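## Task

Take plate C61 and leave it seated flat inside the locators of the empty nest OUT, turned so its well A1 (the cut-off corner) sits at OUT's corner labelled A1. All other plates must finish exactly where they began, either seated in their nest or at home in their own H1 hotel slot. Nothing may rely on the gripper to stay in place: release the plate and back the gripper away before ending.

## Robot and tools

ROBOT. One four-axis plate mover: a lift, shoulder, elbow and wrist yaw, ending in a two-finger gripper that always stays level (it can rotate about vertical but never tilt). The commanded point, end_effector_position, is midway between the two rubber pads, roughly 2-3 cm behind the fingertips. Fingers point along the gripper's +x and close along its y. If the elbow reading gets within 0.4 rad of 0 the arm may fold and fault.

SCENE. Plates carry ID labels; only those labels tell which plate sits where (hotel H1, or nests N1/N2). Each plate's A1 well is at its clipped corner. H1 has 6 shelves, slot 1 lowest; a plate is home when flat on the shelf's two prongs, short end facing out, behind both front pins and between the side pins. Seated in a nest means flat within its locators. Nest RG, in front of H1, may be used as a temporary set-down spot. Occasionally something tugs a held part or nudges a loose one. Never let anything leave the table.

FRAME. Results report end_effector_position (metres) and end_effector_quat_wxyz in the scene frame: origin on the table top under the arm base, +z up, +y to the left when facing along +x. The printed position can be slightly wrong, more so at long reach.

TOOL execute_actions. Argument actions is a list holding zero or one item; optional pictures (boolean) turns images on/off (on by default). Empty list: no command, just returns the state. An item with rows: 1 to 15 rows, each five numbers in [-1, 1] ordered dx, dy, dz, rz, opening, plus optional steps (1-15, default 15, each 1/30 s); one row per step, the final row repeating if rows run out. An item with only steps (1-300) is a wait counted from the previous result, and time spent composing the reply is included in it. A rejected call sends nothing.

ROW MEANING. dx, dy, dz, rz are offsets, not a pose, expressed in the gripper's own axes, and measured from the gripper pose given in the latest result that shows it (before any such result, or for later calls within one reply, from where the arm is when the action begins). All rows share that same reference; they do not add up. Scale: 1.0 equals 0.6 m of travel or 180 degrees; rz turns about the gripper's z from +x toward +y. opening is absolute: +1 fully open (0.140 m), -1 closed (pads still 0.066 m apart). Going from open to shut needs at least about 0.6 s. All-zero offsets are not a pause: they pull the arm back to the reference pose.

TOOL move. target: one row in the same five-number format, offsets from the same reference. speed: path top speed in m/s, 0.002 to 0.5 (default 0.25); rotation capped at twice that in rad/s. The path is straight, 0.5 to 10 s long (cut off at 10 s), turning the short way. It ignores obstacles, the real hand may lag, wander or overshoot the speed (especially with the arm stretched), faster contact hits harder and aiming further beyond a contact presses harder. opening is sent at the start. It ends when path and fingers are at rest, or 5 s after the path ends. Its result adds a move: line with the ending (done, off_target, moving, held, fault) and active limits (paced = pose clipped; held = some steps blocked, after which the arm may suddenly speed up), plus distance to target.

TOOL wait: seconds, 0 to 10; nothing new is sent. TOOL zoom_image: camera (cam_high or cam_wrist) and region [x0, y0, x1, y1] in pixels from the top-left, at most 504x504. TOOL finished_scene: scene (integer); irreversible, reports whether the goal held. A reply with no tool call ends the work.

CONTROL. Each step, the commanded pose is clipped to within 70 mm and 16 degrees of the measured pose and pursued by damped inverse kinematics. After an action the arm only continues to the last clipped pose, so a distant target may need several actions; check the pose and send the remainder. Joints brake together when motion reverses. A Hand target line shows what the controller is currently driving toward. HELD marks steps whose row was partly or wholly withheld; a pose unreachable line means the clearance check altered or blocked a command. The simulation runs on while you think.

READINGS. Joint positions: lift (m, 0.000-0.550), shoulder (rad, -2.000 to 2.000), elbow (rad, -2.800 to 2.800), wrist yaw (rad, -12.566 to 12.566), then pad gap (m). grip_measured is the finger opening on the command scale, possibly biased by about 1 mm throughout a scene. To grip, command roughly 0.04 below grip_measured (smaller margin = lighter hold). Pad force tops out near 18 N; fast closing squeezes harder and may spring open.

FAULTS. Load limits: lift 54.6 N, shoulder 8.19 N m, elbow 4.09 N m, wrist yaw 1.36 N m, including held weight. Reaching one halts the arm 10 s and drops the rest of the call. Holding loads heats motors: MOTOR HOT appears at 85 °C, and at 100 °C an OVER-TEMPERATURE FAULT brakes the arm until cool. Avoid drops, slips, slams and hard shoves.

CAMERAS. cam_high (672x504, fixed pinhole with radial distortion, around [0.60, 0.57, 0.88] looking down) and cam_wrist (504x504 fisheye on the hand). Calibration K, distortion and T_world_to_cam are supplied; fixed-camera numbers may be off by a couple of degrees and millimetres.

Each tool is called after "Emit:" as name([rows], argument=value, ...), one row to a line, values as JSON.

## Session

Emit:
execute_actions(actions=[])

Emit:
zoom_image(camera="cam_high", region=[100,60,350,310])

Emit:
zoom_image(camera="cam_high", region=[330,60,580,310])

Scene clock: 0.00 s of 9600.00 s.
end_effector_position=(+0.5320, +0.0345, +0.3767) grip_measured=+1.00 end_effector_quat_wxyz=(+0.510, -0.000, -0.000, +0.860)
Joint positions: [ 0.372 -0.742 -1.967 -1.503  0.14 ]
Hand target: +0.532, +0.034, +0.377; +0.510, -0.000, -0.000, +0.860

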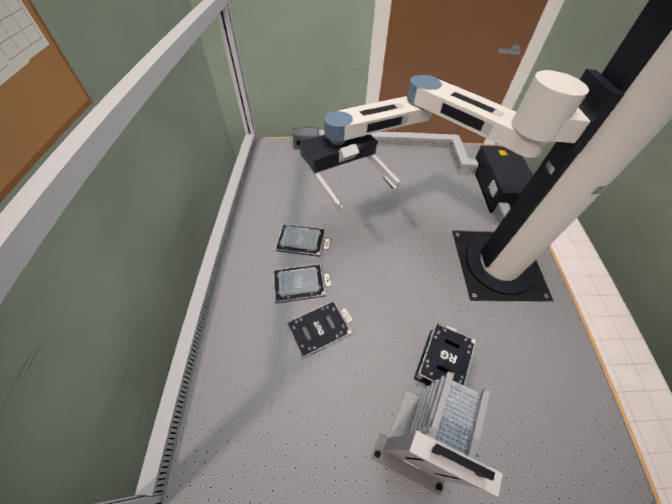

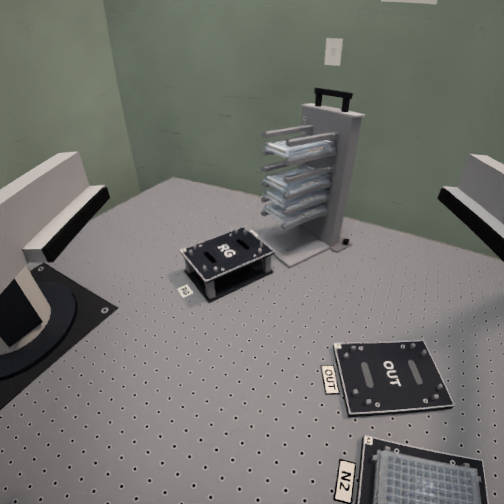

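Region (100, 60, 350, 310) of cam_high's 672x504 image, scaled by 2.016, with more detail than that image has.

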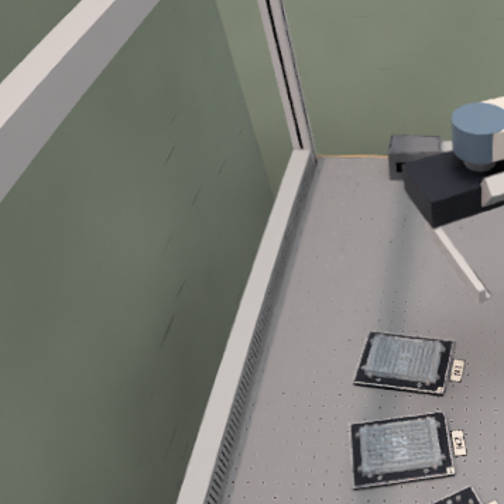

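Region (330, 60, 580, 310) of cam_high's 672x504 image, scaled by 2.016, with more detail than that image has.

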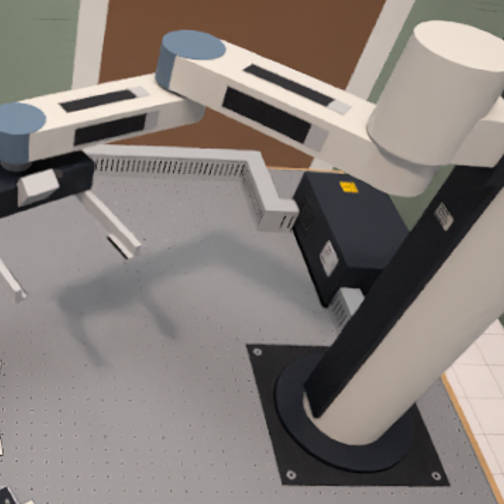

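Emit:
zoom_image(camera="cam_wrist", region=[170,80,390,310])

Emit:
zoom_image(camera="cam_high", region=[260,215,370,365])

Emit:
zoom_image(camera="cam_high", region=[360,310,530,504])

Region (170, 80, 390, 310) of cam_wrist's 504x504 image, scaled by 2.191, with more detail than that image has; it fills the left 482 columns of this view, and the rest is white.

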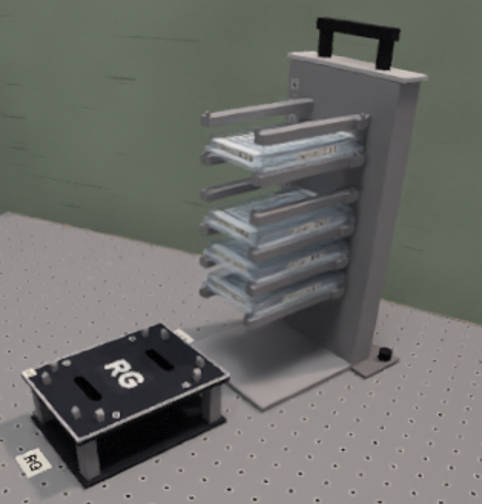

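Region (260, 215, 370, 365) of cam_high's 672x504 image, scaled by 3.360, with more detail than that image has; it fills the left 370 columns of this view, and the rest is white.

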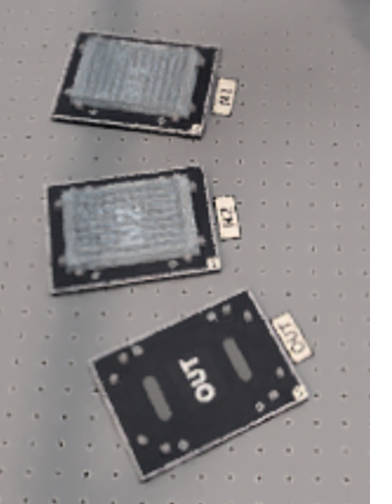

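Region (360, 310, 530, 504) of cam_high's 672x504 image, scaled by 2.598, with more detail than that image has; it fills the left 442 columns of this view, and the rest is white.

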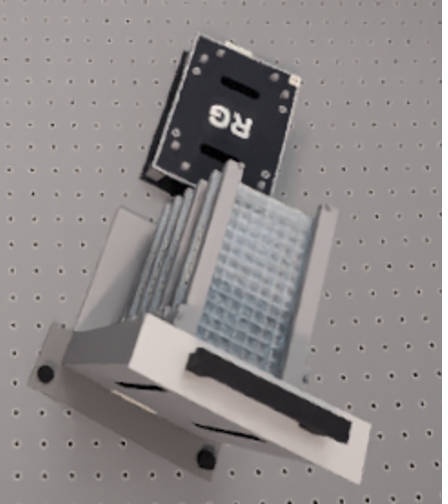

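Emit:
move(target=[0.642,0.146,-0.12,-0.28,1], speed=0.4)

Scene clock: 5.70 s of 9600.00 s.
end_effector_position=(+0.2701, +0.3302, +0.3047) grip_measured=+1.00 end_effector_quat_wxyz=(+0.827, -0.000, -0.000, +0.562)
Joint positions: [ 0.3    0.365 -0.795 -4.66   0.14 ]
Hand target: +0.270, +0.330, +0.305; +0.827, -0.000, -0.000, +0.561
Off the commanded pose: 0.000 m, 0 deg.
After step 90, 0.77 s passed at rest.
move: done; limits=paced
camera_calibration (this result's frames):
cam_wrist: T_world_to_cam=[[0.930965, -0.365094, -0.00331182, -0.120986], [-0.222741, -0.56074, -0.797469, 0.475477], [0.289294, 0.743153, -0.603351, -0.0437688], [0, 0, 0, 1]] pos_world=[0.231204, 0.254975, 0.35237]

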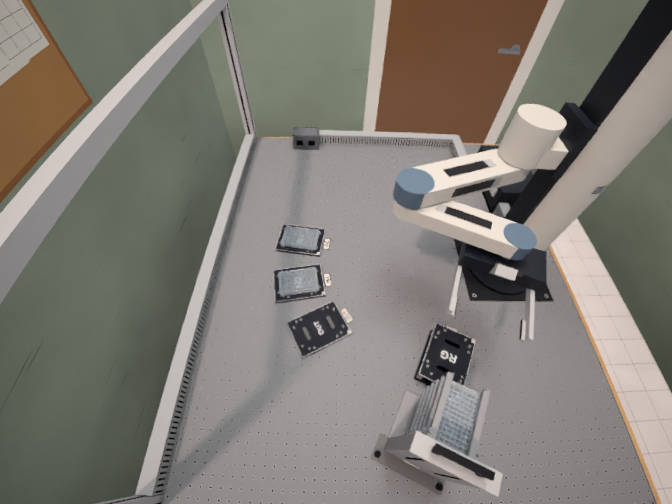

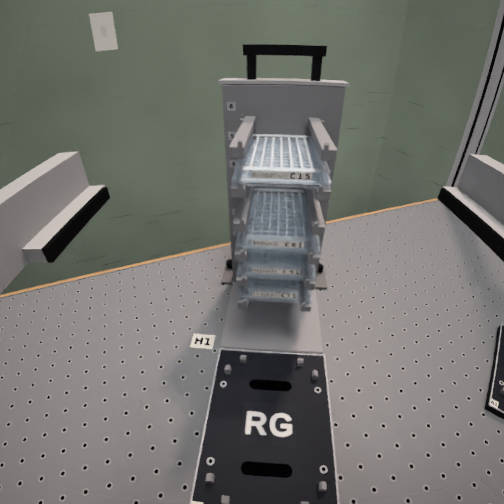

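Emit:
zoom_image(camera="cam_wrist", region=[220,110,350,320])

Emit:
move(target=[0,-0.02,-0.15,-0.03,1])

Emit:
zoom_image(camera="cam_wrist", region=[170,40,340,260])

Region (220, 110, 350, 320) of cam_wrist's 504x504 image, scaled by 2.400, with more detail than that image has; it fills the left 312 columns of this view, and the rest is white.

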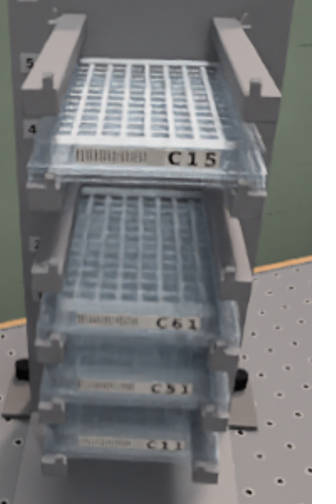

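Scene clock: 7.67 s of 9600.00 s.
end_effector_position=(+0.2812, +0.3258, +0.2147) grip_measured=+1.00 end_effector_quat_wxyz=(+0.853, -0.000, -0.000, +0.522)
Joint positions: [ 0.21   0.371 -0.799 -4.757  0.14 ]
Hand target: +0.281, +0.326, +0.215; +0.853, -0.000, -0.000, +0.522
Off the commanded pose: 0.000 m, 0 deg.
move: done
camera_calibration (this result's frames):
cam_wrist: T_world_to_cam=[[0.892544, -0.450948, -0.00331182, -0.0945322], [-0.27444, -0.537332, -0.797469, 0.410578], [0.357837, 0.712685, -0.603351, -0.107376], [0, 0, 0, 1]] pos_world=[0.235476, 0.254513, 0.262325]

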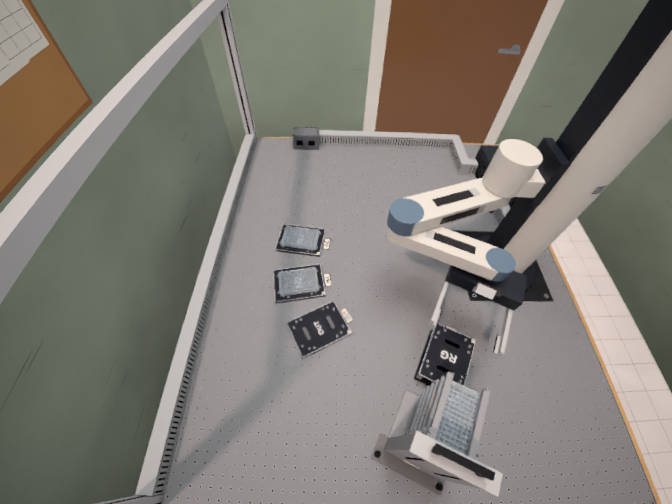

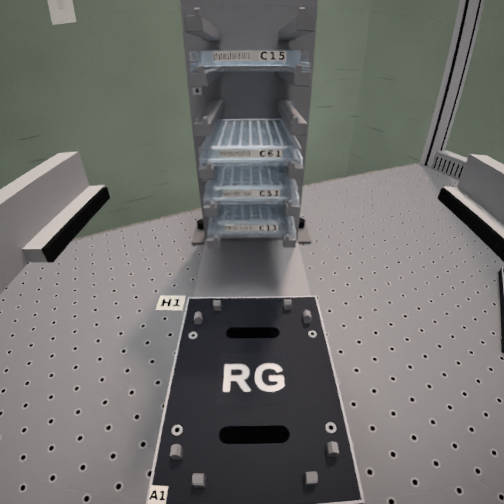

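Region (170, 40, 340, 260) of cam_wrist's 504x504 image, scaled by 2.291, with more detail than that image has; it fills the left 389 columns of this view, and the rest is white.

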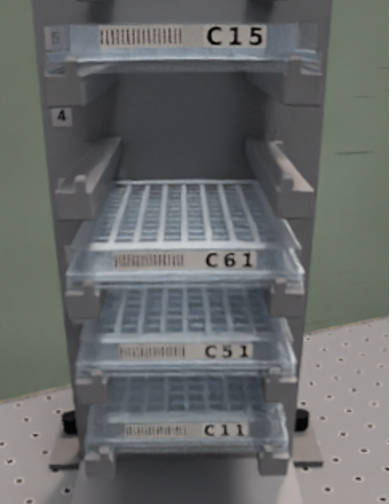

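Emit:
move(target=[0.15,0.018,-0.04,0,0.4])

Emit:
zoom_image(camera="cam_wrist", region=[130,60,370,240])

Scene clock: 11.40 s of 9600.00 s.
end_effector_position=(+0.3126, +0.4108, +0.1906) grip_measured=+0.40 end_effector_quat_wxyz=(+0.853, -0.000, -0.000, +0.522)
Joint positions: [ 0.186  0.459 -1.2   -4.444  0.118]
Hand target: +0.313, +0.411, +0.191; +0.853, -0.000, -0.000, +0.522
Off the commanded pose: 0.000 m, 0 deg.
move: done
camera_calibration (this result's frames):
cam_wrist: T_world_to_cam=[[0.892323, -0.451385, -0.00331182, -0.0840237], [-0.274703, -0.537198, -0.797469, 0.445756], [0.358186, 0.71251, -0.603351, -0.193781], [0, 0, 0, 1]] pos_world=[0.266837, 0.339603, 0.23828]

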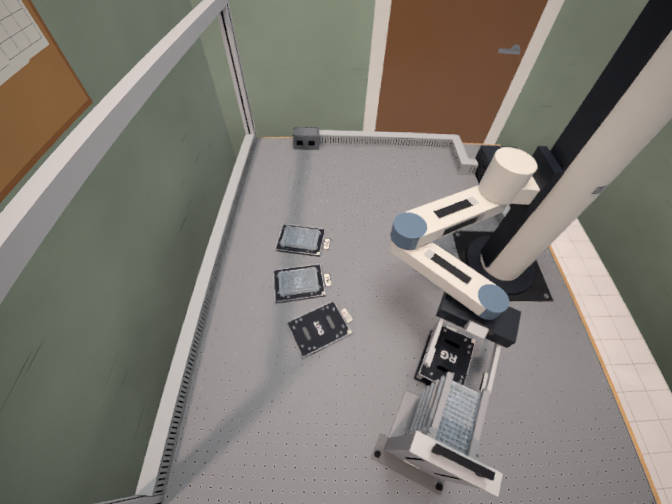

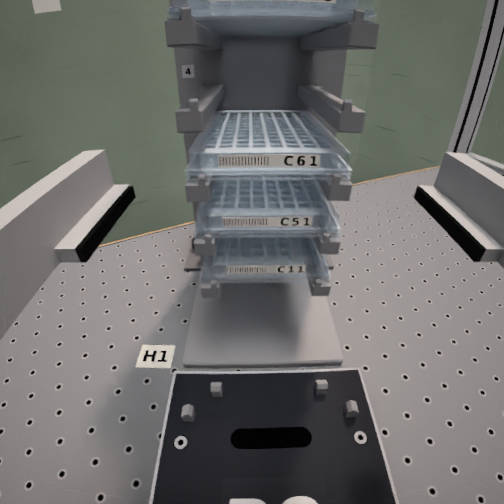

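Region (130, 60, 370, 240) of cam_wrist's 504x504 image, scaled by 2.100, with more detail than that image has; it fills the top 378 rows of this view, and the rest is white.

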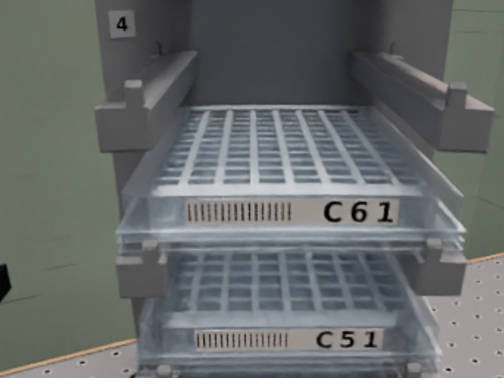

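Emit:
move(target=[0.2,0.004,0,0.0045,0.2], speed=0.1)

Scene clock: 17.27 s of 9600.00 s.
end_effector_position=(+0.3653, +0.5188, +0.1906) grip_measured=+0.20 end_effector_quat_wxyz=(+0.849, -0.000, -0.000, +0.528)
Joint positions: [ 0.186  0.661 -1.835 -3.998  0.11 ]
Hand target: +0.365, +0.519, +0.191; +0.849, -0.000, -0.000, +0.528
Off the commanded pose: 0.000 m, 0 deg.
After step 90, 1.37 s passed at rest.
move: done
camera_calibration (this result's frames):
cam_wrist: T_world_to_cam=[[0.89837, -0.439228, -0.00331182, -0.0907836], [-0.267384, -0.540878, -0.797469, 0.517431], [0.348479, 0.717307, -0.603351, -0.288459], [0, 0, 0, 1]] pos_world=[0.320432, 0.446906, 0.238292]

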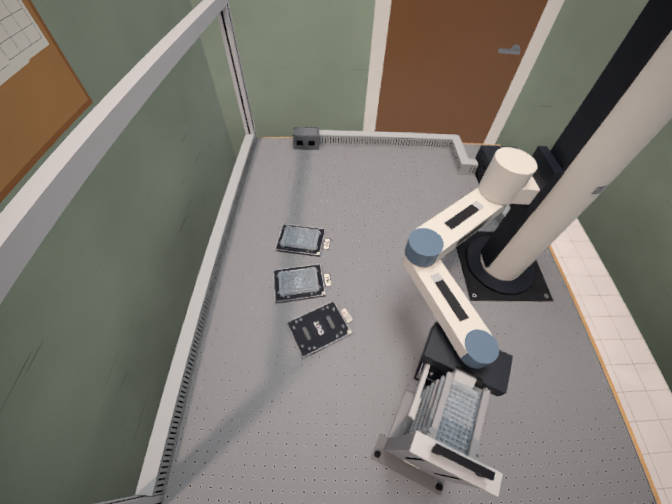

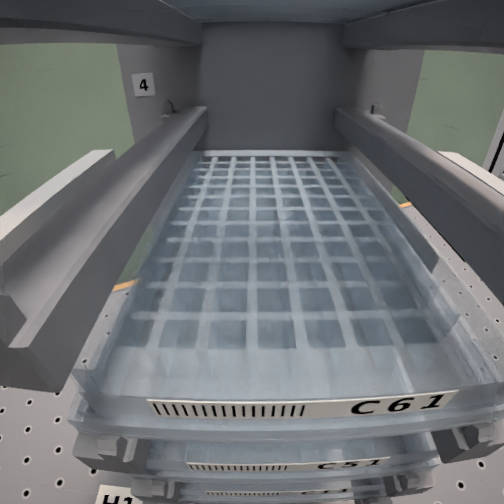

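Emit:
move(target=[0,0.001,-0.004,0,-0.4], speed=0.05)

Emit:
execute_actions([
  {"rows":[[0,0,0,0,-0.43],[0,0,0,0,-0.45],[0,0,0,0,-0.47],[0,0,0,0,-0.49],[0,0,0,0,-0.51],[0,0,0,0,-0.53],[0,0,0,0,-0.55],[0,0,0,0,-0.57]]},
])

Scene clock: 21.57 s of 9600.00 s.
end_effector_position=(+0.3648, +0.5190, +0.1883) grip_measured=-0.40 end_effector_quat_wxyz=(+0.849, -0.000, -0.000, +0.528)
Joint positions: [ 0.183  0.662 -1.835 -3.998  0.088]
Hand target: +0.365, +0.519, +0.188; +0.849, -0.000, -0.000, +0.528
Off the commanded pose: 0.000 m, 0 deg.
After step 90, 0.60 s passed at rest.
move: done
camera_calibration (this result's frames):
cam_wrist: T_world_to_cam=[[0.898457, -0.439049, -0.00331182, -0.0903737], [-0.267276, -0.540931, -0.797469, 0.515528], [0.348336, 0.717377, -0.603351, -0.289867], [0, 0, 0, 1]] pos_world=[0.319957, 0.447131, 0.235927]

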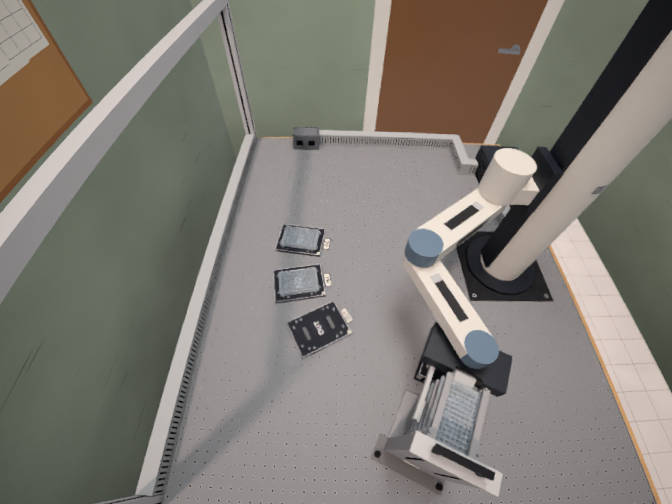

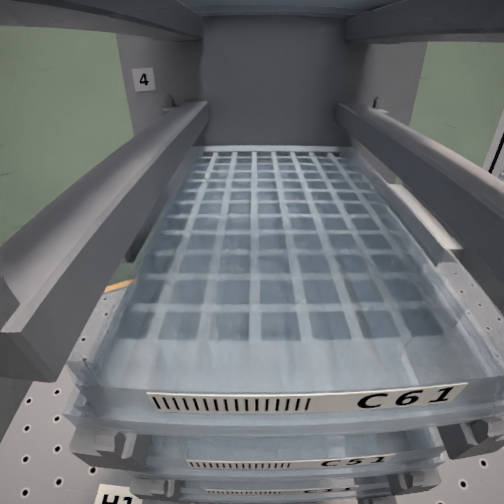

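Scene clock: 22.07 s of 9600.00 s.
end_effector_position=(+0.3648, +0.5190, +0.1883) grip_measured=-0.47 end_effector_quat_wxyz=(+0.849, -0.000, -0.000, +0.528)
Joint positions: [ 0.183  0.662 -1.835 -3.998  0.085]
Hand target: +0.365, +0.519, +0.188; +0.849, -0.000, -0.000, +0.528
Off the commanded pose: 0.000 m, 0 deg.
Steps of this call (steps 1 to 15: all 15 steps of this action). Readings (end_effector_position):
1: (+0.3648, +0.5190, +0.1883)
2: (+0.3648, +0.5190, +0.1883)
4: (+0.3648, +0.5190, +0.1883)
8: (+0.3648, +0.5190, +0.1883)
15: the state above
camera_calibration (this result's frames):
cam_wrist: T_world_to_cam=[[0.898448, -0.439067, -0.00331182, -0.0903726], [-0.267287, -0.540926, -0.797469, 0.51553], [0.348351, 0.71737, -0.603351, -0.28987], [0, 0, 0, 1]] pos_world=[0.319966, 0.447128, 0.235927]

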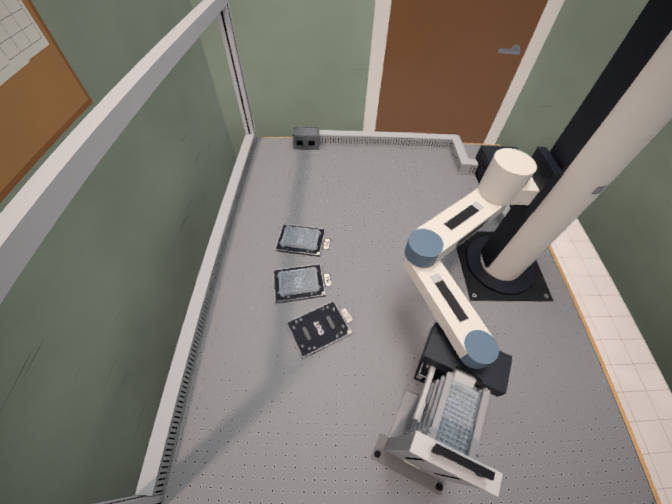

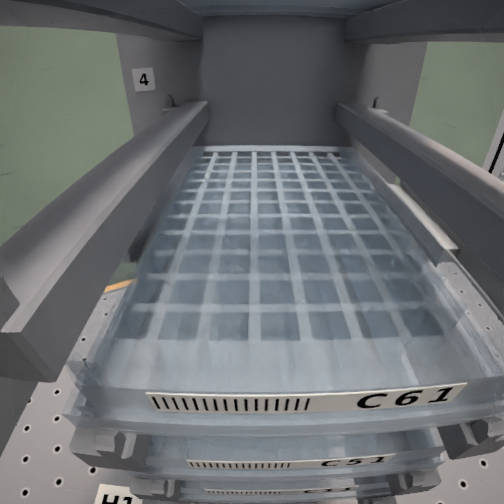

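Emit:
move(target=[0,0,0.014,0,-0.53], speed=0.03)

Emit:
move(target=[-0.03,0,0,0,-0.53], speed=0.03)

Scene clock: 24.13 s of 9600.00 s.
end_effector_position=(+0.3648, +0.5190, +0.1967) grip_measured=-0.47 end_effector_quat_wxyz=(+0.849, -0.000, -0.000, +0.528)
Joint positions: [ 0.192  0.662 -1.835 -3.998  0.085]
Hand target: +0.365, +0.519, +0.197; +0.849, -0.000, -0.000, +0.528
Off the commanded pose: 0.000 m, 0 deg.
move: done
camera_calibration (this result's frames):
cam_wrist: T_world_to_cam=[[0.898448, -0.439068, -0.00331182, -0.0903443], [-0.267288, -0.540926, -0.797469, 0.522253], [0.348352, 0.717369, -0.603351, -0.284783], [0, 0, 0, 1]] pos_world=[0.319966, 0.447128, 0.244357]

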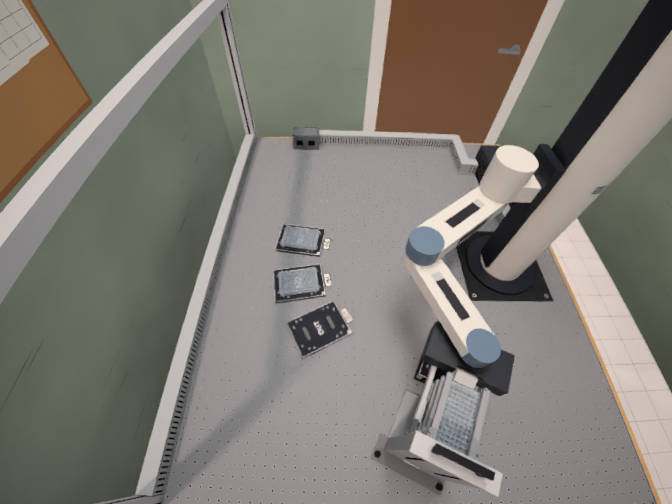

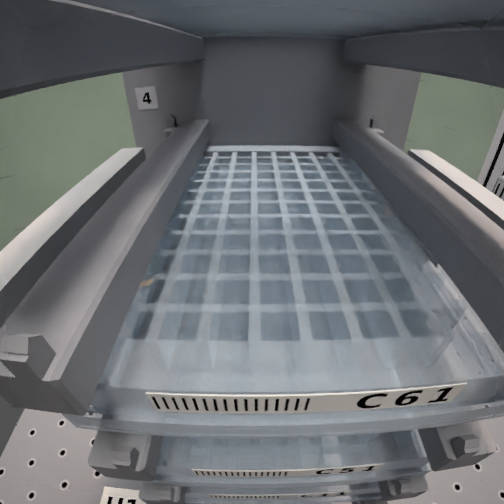

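Scene clock: 24.97 s of 9600.00 s.
end_effector_position=(+0.3566, +0.5029, +0.1967) grip_measured=-0.47 end_effector_quat_wxyz=(+0.849, -0.000, -0.000, +0.528)
Joint positions: [ 0.192  0.621 -1.726 -4.066  0.085]
Hand target: +0.357, +0.503, +0.197; +0.849, -0.000, -0.000, +0.528
Off the commanded pose: 0.000 m, 0 deg.
move: done
camera_calibration (this result's frames):
cam_wrist: T_world_to_cam=[[0.898721, -0.438509, -0.00331182, -0.0904716], [-0.266951, -0.541092, -0.797469, 0.511336], [0.347905, 0.717586, -0.603351, -0.270354], [0, 0, 0, 1]] pos_world=[0.311868, 0.431009, 0.244357]

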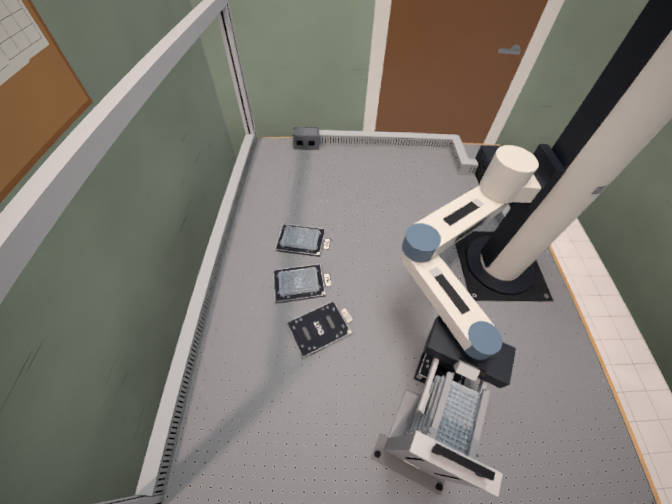

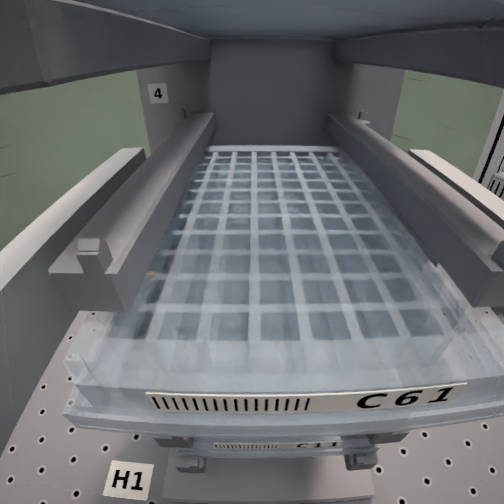

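Emit:
move(target=[-0.25,0,0,0,-0.53], speed=0.1)

Emit:
zoom_image(camera="cam_wrist", region=[150,110,410,220])

Emit:
zoom_image(camera="cam_high", region=[410,280,540,400])

Scene clock: 28.97 s of 9600.00 s.
end_effector_position=(+0.2901, +0.3684, +0.1967) grip_measured=-0.47 end_effector_quat_wxyz=(+0.849, -0.000, -0.000, +0.528)
Joint positions: [ 0.192  0.419 -0.986 -4.603  0.085]
Hand target: +0.290, +0.368, +0.197; +0.849, -0.000, -0.000, +0.528
Off the commanded pose: 0.000 m, 0 deg.
move: done
camera_calibration (this result's frames):
cam_wrist: T_world_to_cam=[[0.899006, -0.437924, -0.00331182, -0.0900034], [-0.266599, -0.541265, -0.797469, 0.420728], [0.347438, 0.717812, -0.603351, -0.150661], [0, 0, 0, 1]] pos_world=[0.245425, 0.296457, 0.244318]

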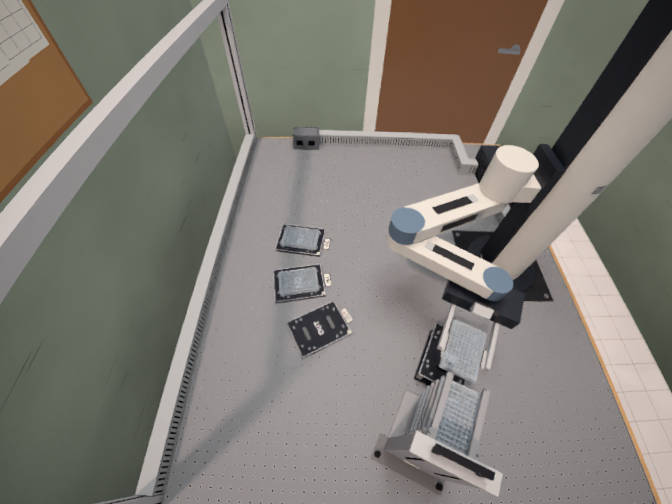

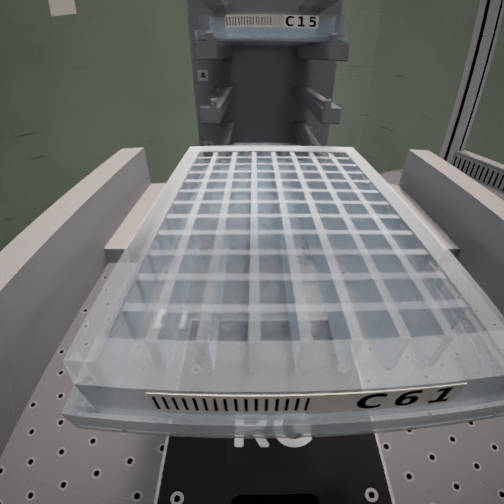

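Region (150, 110, 410, 220) of cam_wrist's 504x504 image, scaled by 1.938, with more detail than that image has; it fills the top 213 rows of this view, and the rest is white.

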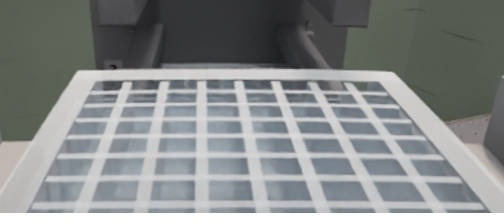

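Region (410, 280, 540, 400) of cam_high's 672x504 image, scaled by 3.877, with more detail than that image has; it fills the top 465 rows of this view, and the rest is white.

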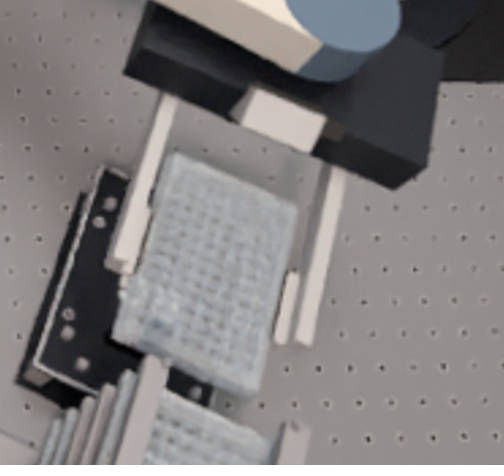

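Emit:
move(target=[0.09,-0.606,-0.2,-0.215,-0.53])

Emit:
zoom_image(camera="cam_high", region=[270,260,400,380])

Scene clock: 33.53 s of 9600.00 s.
end_effector_position=(+0.6403, +0.2560, +0.0766) grip_measured=-0.47 end_effector_quat_wxyz=(+0.976, -0.000, -0.000, +0.217)
Joint positions: [ 0.072 -0.127 -1.7   -4.02   0.085]
Hand target: +0.640, +0.256, +0.077; +0.976, -0.000, -0.000, +0.217
Off the commanded pose: 0.000 m, 0 deg.
move: done
camera_calibration (this result's frames):
cam_wrist: T_world_to_cam=[[0.42714, -0.904179, -0.00331182, -0.0328802], [-0.546672, -0.25533, -0.797469, 0.463651], [0.720209, 0.342441, -0.603351, -0.406691], [0, 0, 0, 1]] pos_world=[0.560412, 0.227922, 0.124261]

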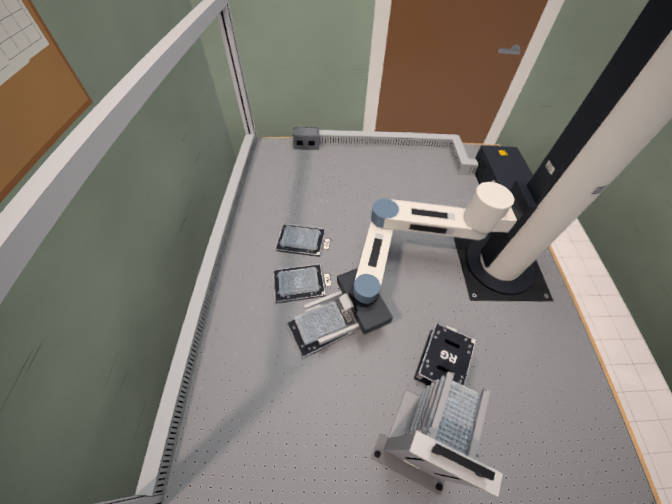

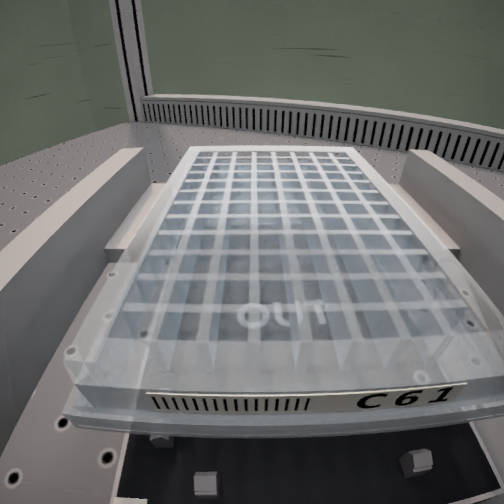

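Region (270, 260, 400, 380) of cam_high's 672x504 image, scaled by 3.877, with more detail than that image has; it fills the top 465 rows of this view, and the rest is white.

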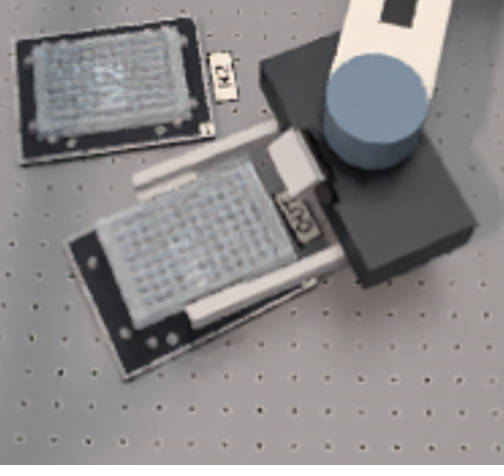

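Emit:
move(target=[0.016,-0.011,-0.055,0.019,-0.53], speed=0.06)

Emit:
zoom_image(camera="cam_high", region=[280,290,370,370])

Scene clock: 37.13 s of 9600.00 s.
end_effector_position=(+0.6518, +0.2541, +0.0436) grip_measured=-0.47 end_effector_quat_wxyz=(+0.969, -0.000, -0.000, +0.246)
Joint positions: [ 0.039 -0.144 -1.752 -3.891  0.085]
Hand target: +0.652, +0.254, +0.044; +0.969, -0.000, -0.000, +0.246
Off the commanded pose: 0.000 m, 0 deg.
move: done
camera_calibration (this result's frames):
cam_wrist: T_world_to_cam=[[0.479914, -0.877309, -0.00331182, -0.0809382], [-0.530599, -0.287243, -0.797469, 0.440727], [0.698676, 0.384474, -0.603351, -0.430919], [0, 0, 0, 1]] pos_world=[0.573765, 0.221265, 0.0912031]

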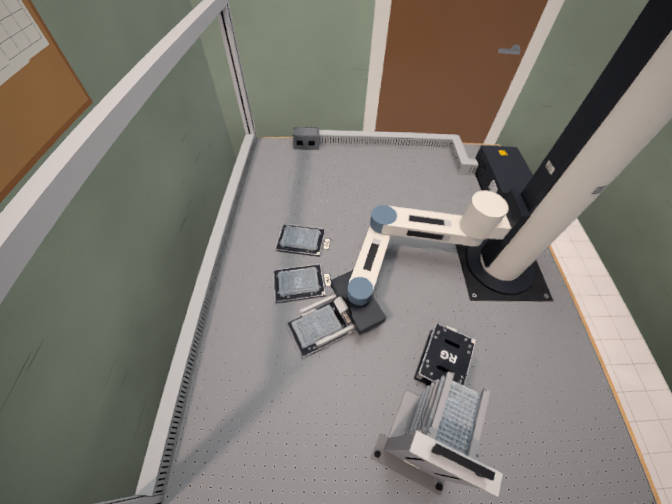

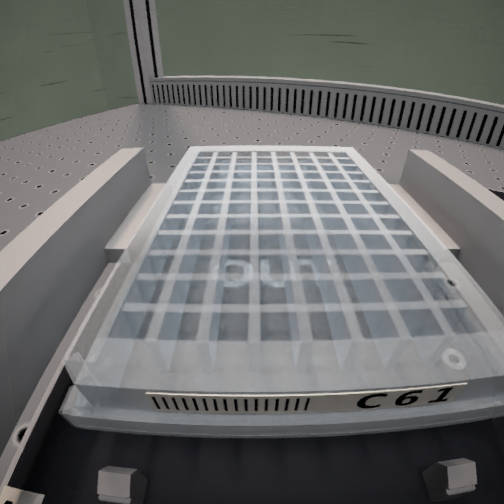

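Region (280, 290, 370, 370) of cam_high's 672x504 image, scaled by 5.600, with more detail than that image has.

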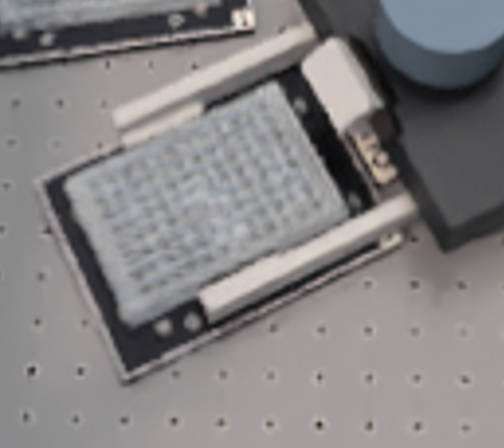

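Emit:
move(target=[-0.006,0.0035,0,0,-0.53], speed=0.03)

Emit:
move(target=[0,0,-0.007,0,-0.53], speed=0.015)

Emit:
zoom_image(camera="cam_wrist", region=[0,330,504,504])

Scene clock: 40.57 s of 9600.00 s.
end_effector_position=(+0.6476, +0.2543, +0.0435) grip_measured=-0.47 end_effector_quat_wxyz=(+0.969, -0.000, -0.000, +0.246)
Joint positions: [ 0.039 -0.148 -1.73  -3.908  0.085]
Hand target: +0.648, +0.254, +0.044; +0.969, -0.000, -0.000, +0.246
Off the commanded pose: 0.000 m, 0 deg.
move: done
camera_calibration (this result's frames):
cam_wrist: T_world_to_cam=[[0.480409, -0.877039, -0.00331182, -0.0790341], [-0.530437, -0.287542, -0.797469, 0.438529], [0.698459, 0.384868, -0.603351, -0.428026], [0, 0, 0, 1]] pos_world=[0.569539, 0.221513, 0.0912015]

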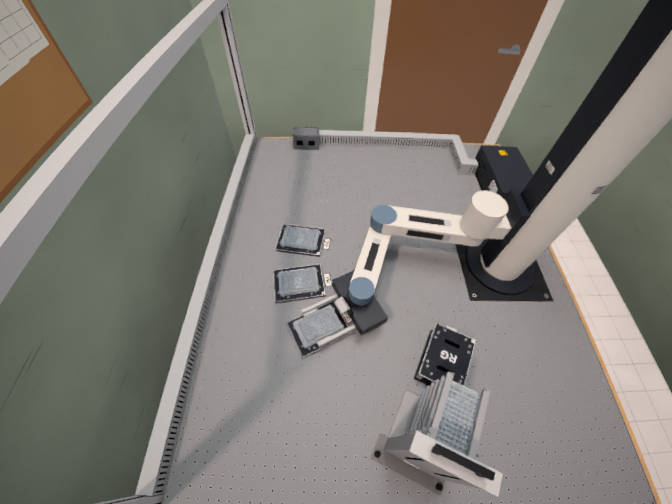

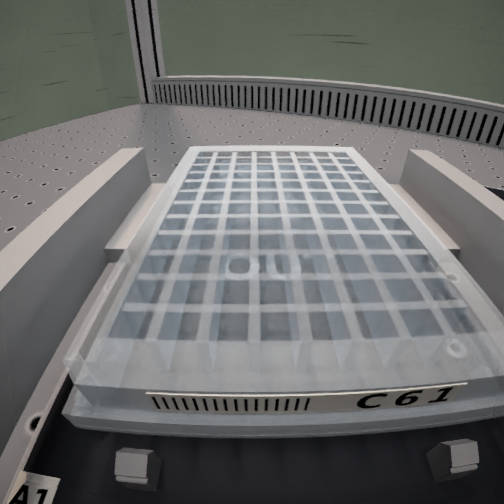

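Scene clock: 41.27 s of 9600.00 s.
end_effector_position=(+0.6476, +0.2544, +0.0393) grip_measured=-0.47 end_effector_quat_wxyz=(+0.969, -0.000, -0.000, +0.246)
Joint positions: [ 0.034 -0.148 -1.73  -3.908  0.085]
Hand target: +0.648, +0.254, +0.039; +0.969, -0.000, -0.000, +0.246
Off the commanded pose: 0.000 m, 0 deg.
move: done
camera_calibration (this result's frames):
cam_wrist: T_world_to_cam=[[0.480434, -0.877025, -0.00331182, -0.0790528], [-0.530428, -0.287557, -0.797469, 0.435167], [0.698448, 0.384888, -0.603351, -0.430567], [0, 0, 0, 1]] pos_world=[0.569533, 0.221524, 0.0869877]

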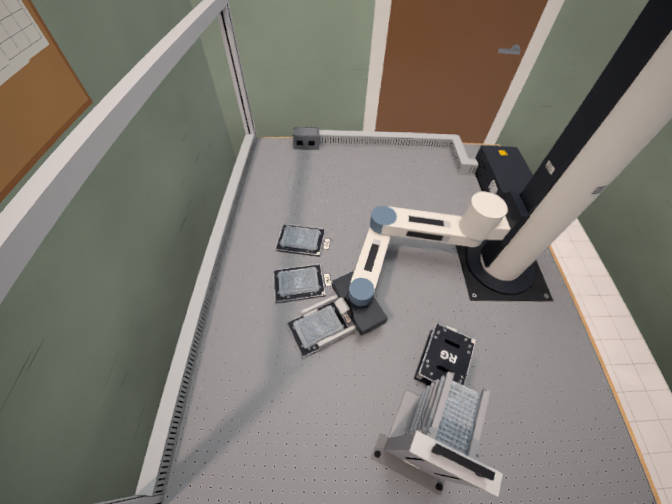

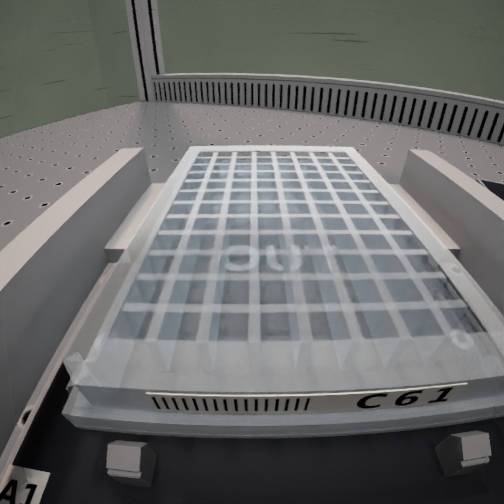

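Region (0, 330, 504, 504) of cam_wrist's 504x504 image, scaled by 1.000; it fills the top 174 rows of this view, and the rest is white.

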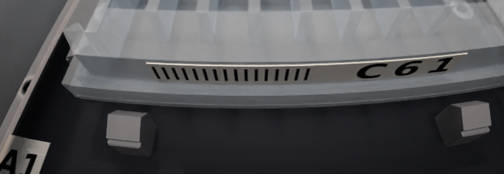

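Emit:
move(target=[0,0,-0.009,0,-0.53], speed=0.01)

Emit:
zoom_image(camera="cam_high", region=[280,290,370,370])

Scene clock: 43.50 s of 9600.00 s.
end_effector_position=(+0.6473, +0.2542, +0.0340) grip_measured=-0.47 end_effector_quat_wxyz=(+0.969, -0.000, -0.000, +0.245)
Joint positions: [ 0.029 -0.148 -1.729 -3.911  0.086]
Hand target: +0.648, +0.254, +0.034; +0.969, -0.000, -0.000, +0.246
Off the commanded pose: 0.000 m, 0 deg.
move: done
camera_calibration (this result's frames):
cam_wrist: T_world_to_cam=[[0.479481, -0.877546, -0.00331182, -0.0782945], [-0.53074, -0.286981, -0.797469, 0.430774], [0.698865, 0.384129, -0.603351, -0.433624], [0, 0, 0, 1]] pos_world=[0.569215, 0.221484, 0.081642]

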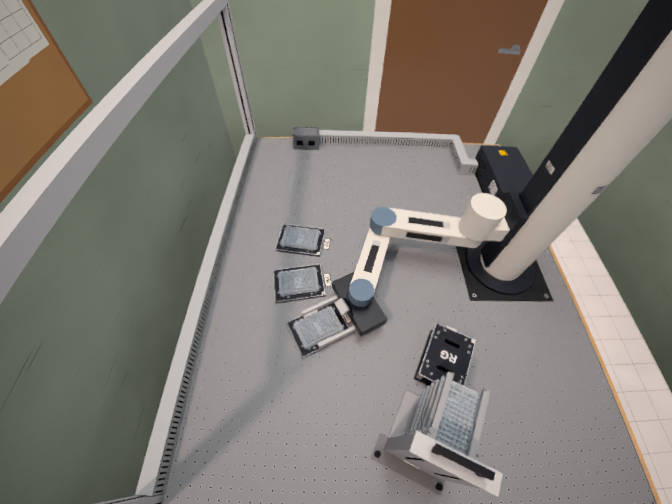

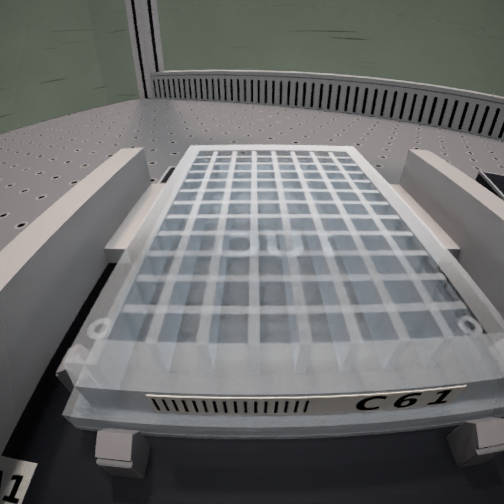

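Region (280, 290, 370, 370) of cam_high's 672x504 image, scaled by 5.600, with more detail than that image has.

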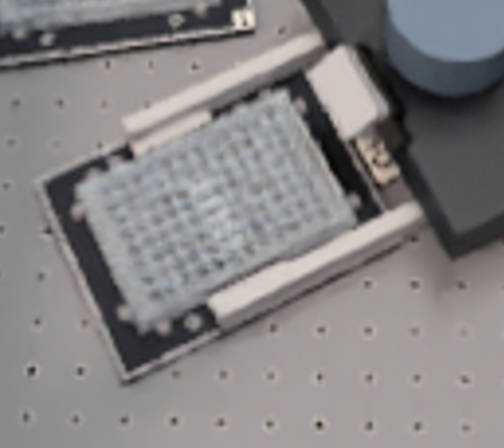

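Emit:
move(target=[-0.0013,0,0.001,-0.003,-0.53], speed=0.01)

Emit:
move(target=[0,0,-0.005,0,-0.53], speed=0.01)

Scene clock: 46.27 s of 9600.00 s.
end_effector_position=(+0.6467, +0.2538, +0.0345) grip_measured=-0.47 end_effector_quat_wxyz=(+0.971, -0.000, -0.000, +0.241)
Joint positions: [ 0.03  -0.147 -1.724 -3.926  0.085]
Hand target: +0.647, +0.254, +0.035; +0.971, -0.000, -0.000, +0.241
Off the commanded pose: 0.000 m, 0 deg.
move: done
camera_calibration (this result's frames):
cam_wrist: T_world_to_cam=[[0.471141, -0.882052, -0.00331182, -0.071877], [-0.533437, -0.281937, -0.797469, 0.431217], [0.702475, 0.377487, -0.603351, -0.433334], [0, 0, 0, 1]] pos_world=[0.568298, 0.221755, 0.0821914]

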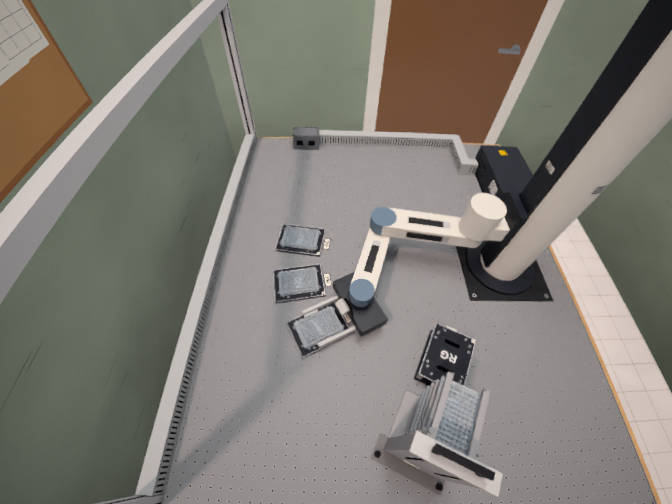

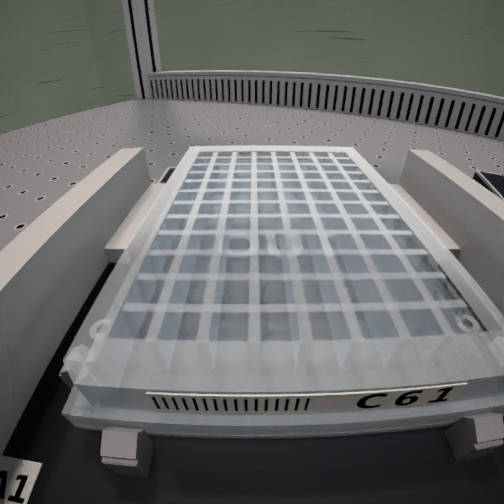

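Scene clock: 46.97 s of 9600.00 s.
end_effector_position=(+0.6467, +0.2538, +0.0315) grip_measured=-0.47 end_effector_quat_wxyz=(+0.971, -0.000, -0.000, +0.241)
Joint positions: [ 0.027 -0.147 -1.724 -3.926  0.085]
Hand target: +0.647, +0.254, +0.032; +0.971, -0.000, -0.000, +0.241
Off the commanded pose: 0.000 m, 0 deg.
move: done
camera_calibration (this result's frames):
cam_wrist: T_world_to_cam=[[0.471122, -0.882062, -0.00331182, -0.0718837], [-0.533443, -0.281926, -0.797469, 0.428824], [0.702483, 0.377472, -0.603351, -0.435147], [0, 0, 0, 1]] pos_world=[0.568302, 0.221746, 0.079189]

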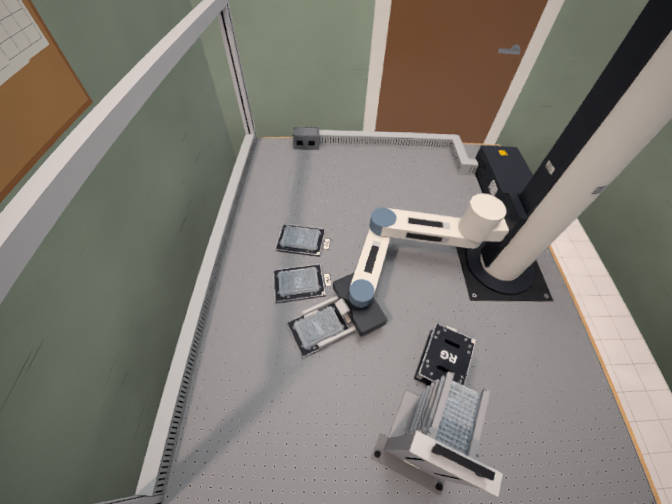

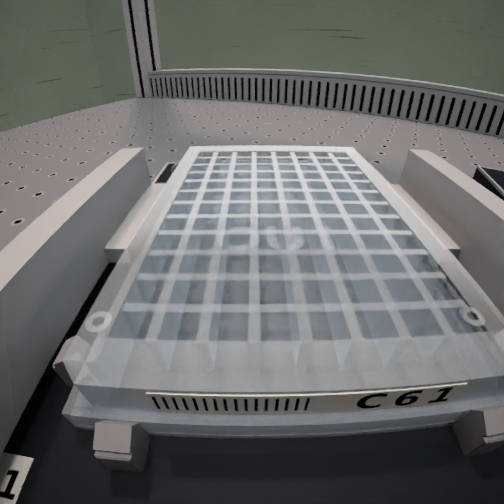

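Emit:
move(target=[0,0,-0.004,0,-0.53], speed=0.008)

Scene clock: 49.73 s of 9600.00 s.
end_effector_position=(+0.6467, +0.2537, +0.0301) grip_measured=-0.47 end_effector_quat_wxyz=(+0.971, -0.000, -0.000, +0.241)
Joint positions: [ 0.025 -0.147 -1.724 -3.926  0.086]
Hand target: +0.647, +0.254, +0.029; +0.971, -0.000, -0.000, +0.241
Off the commanded pose: 0.001 m, 0 deg.
move: done
camera_calibration (this result's frames):
cam_wrist: T_world_to_cam=[[0.47109, -0.882079, -0.00331182, -0.0718651], [-0.533453, -0.281906, -0.797469, 0.4277], [0.702497, 0.377447, -0.603351, -0.43599], [0, 0, 0, 1]] pos_world=[0.568295, 0.221744, 0.0777843]

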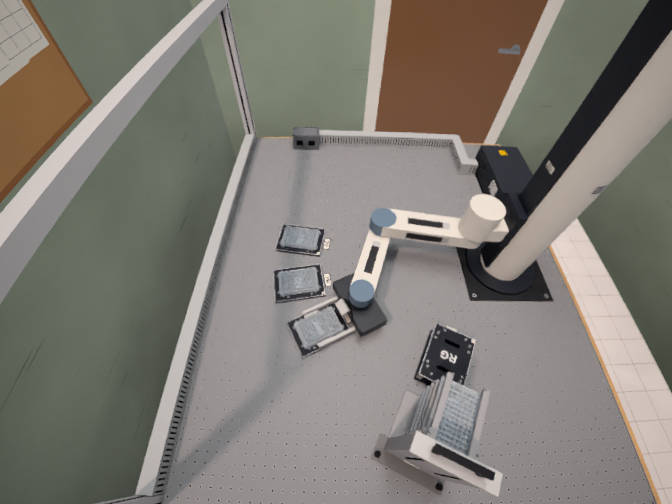

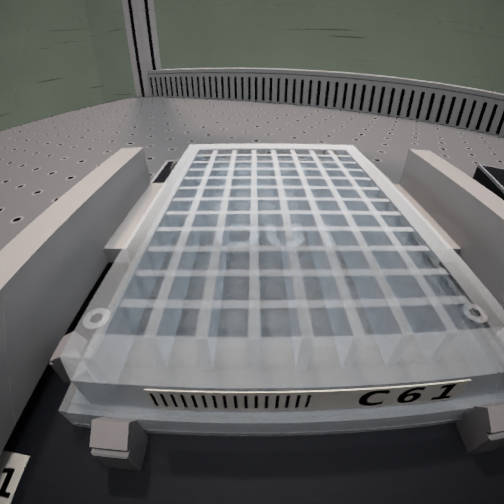

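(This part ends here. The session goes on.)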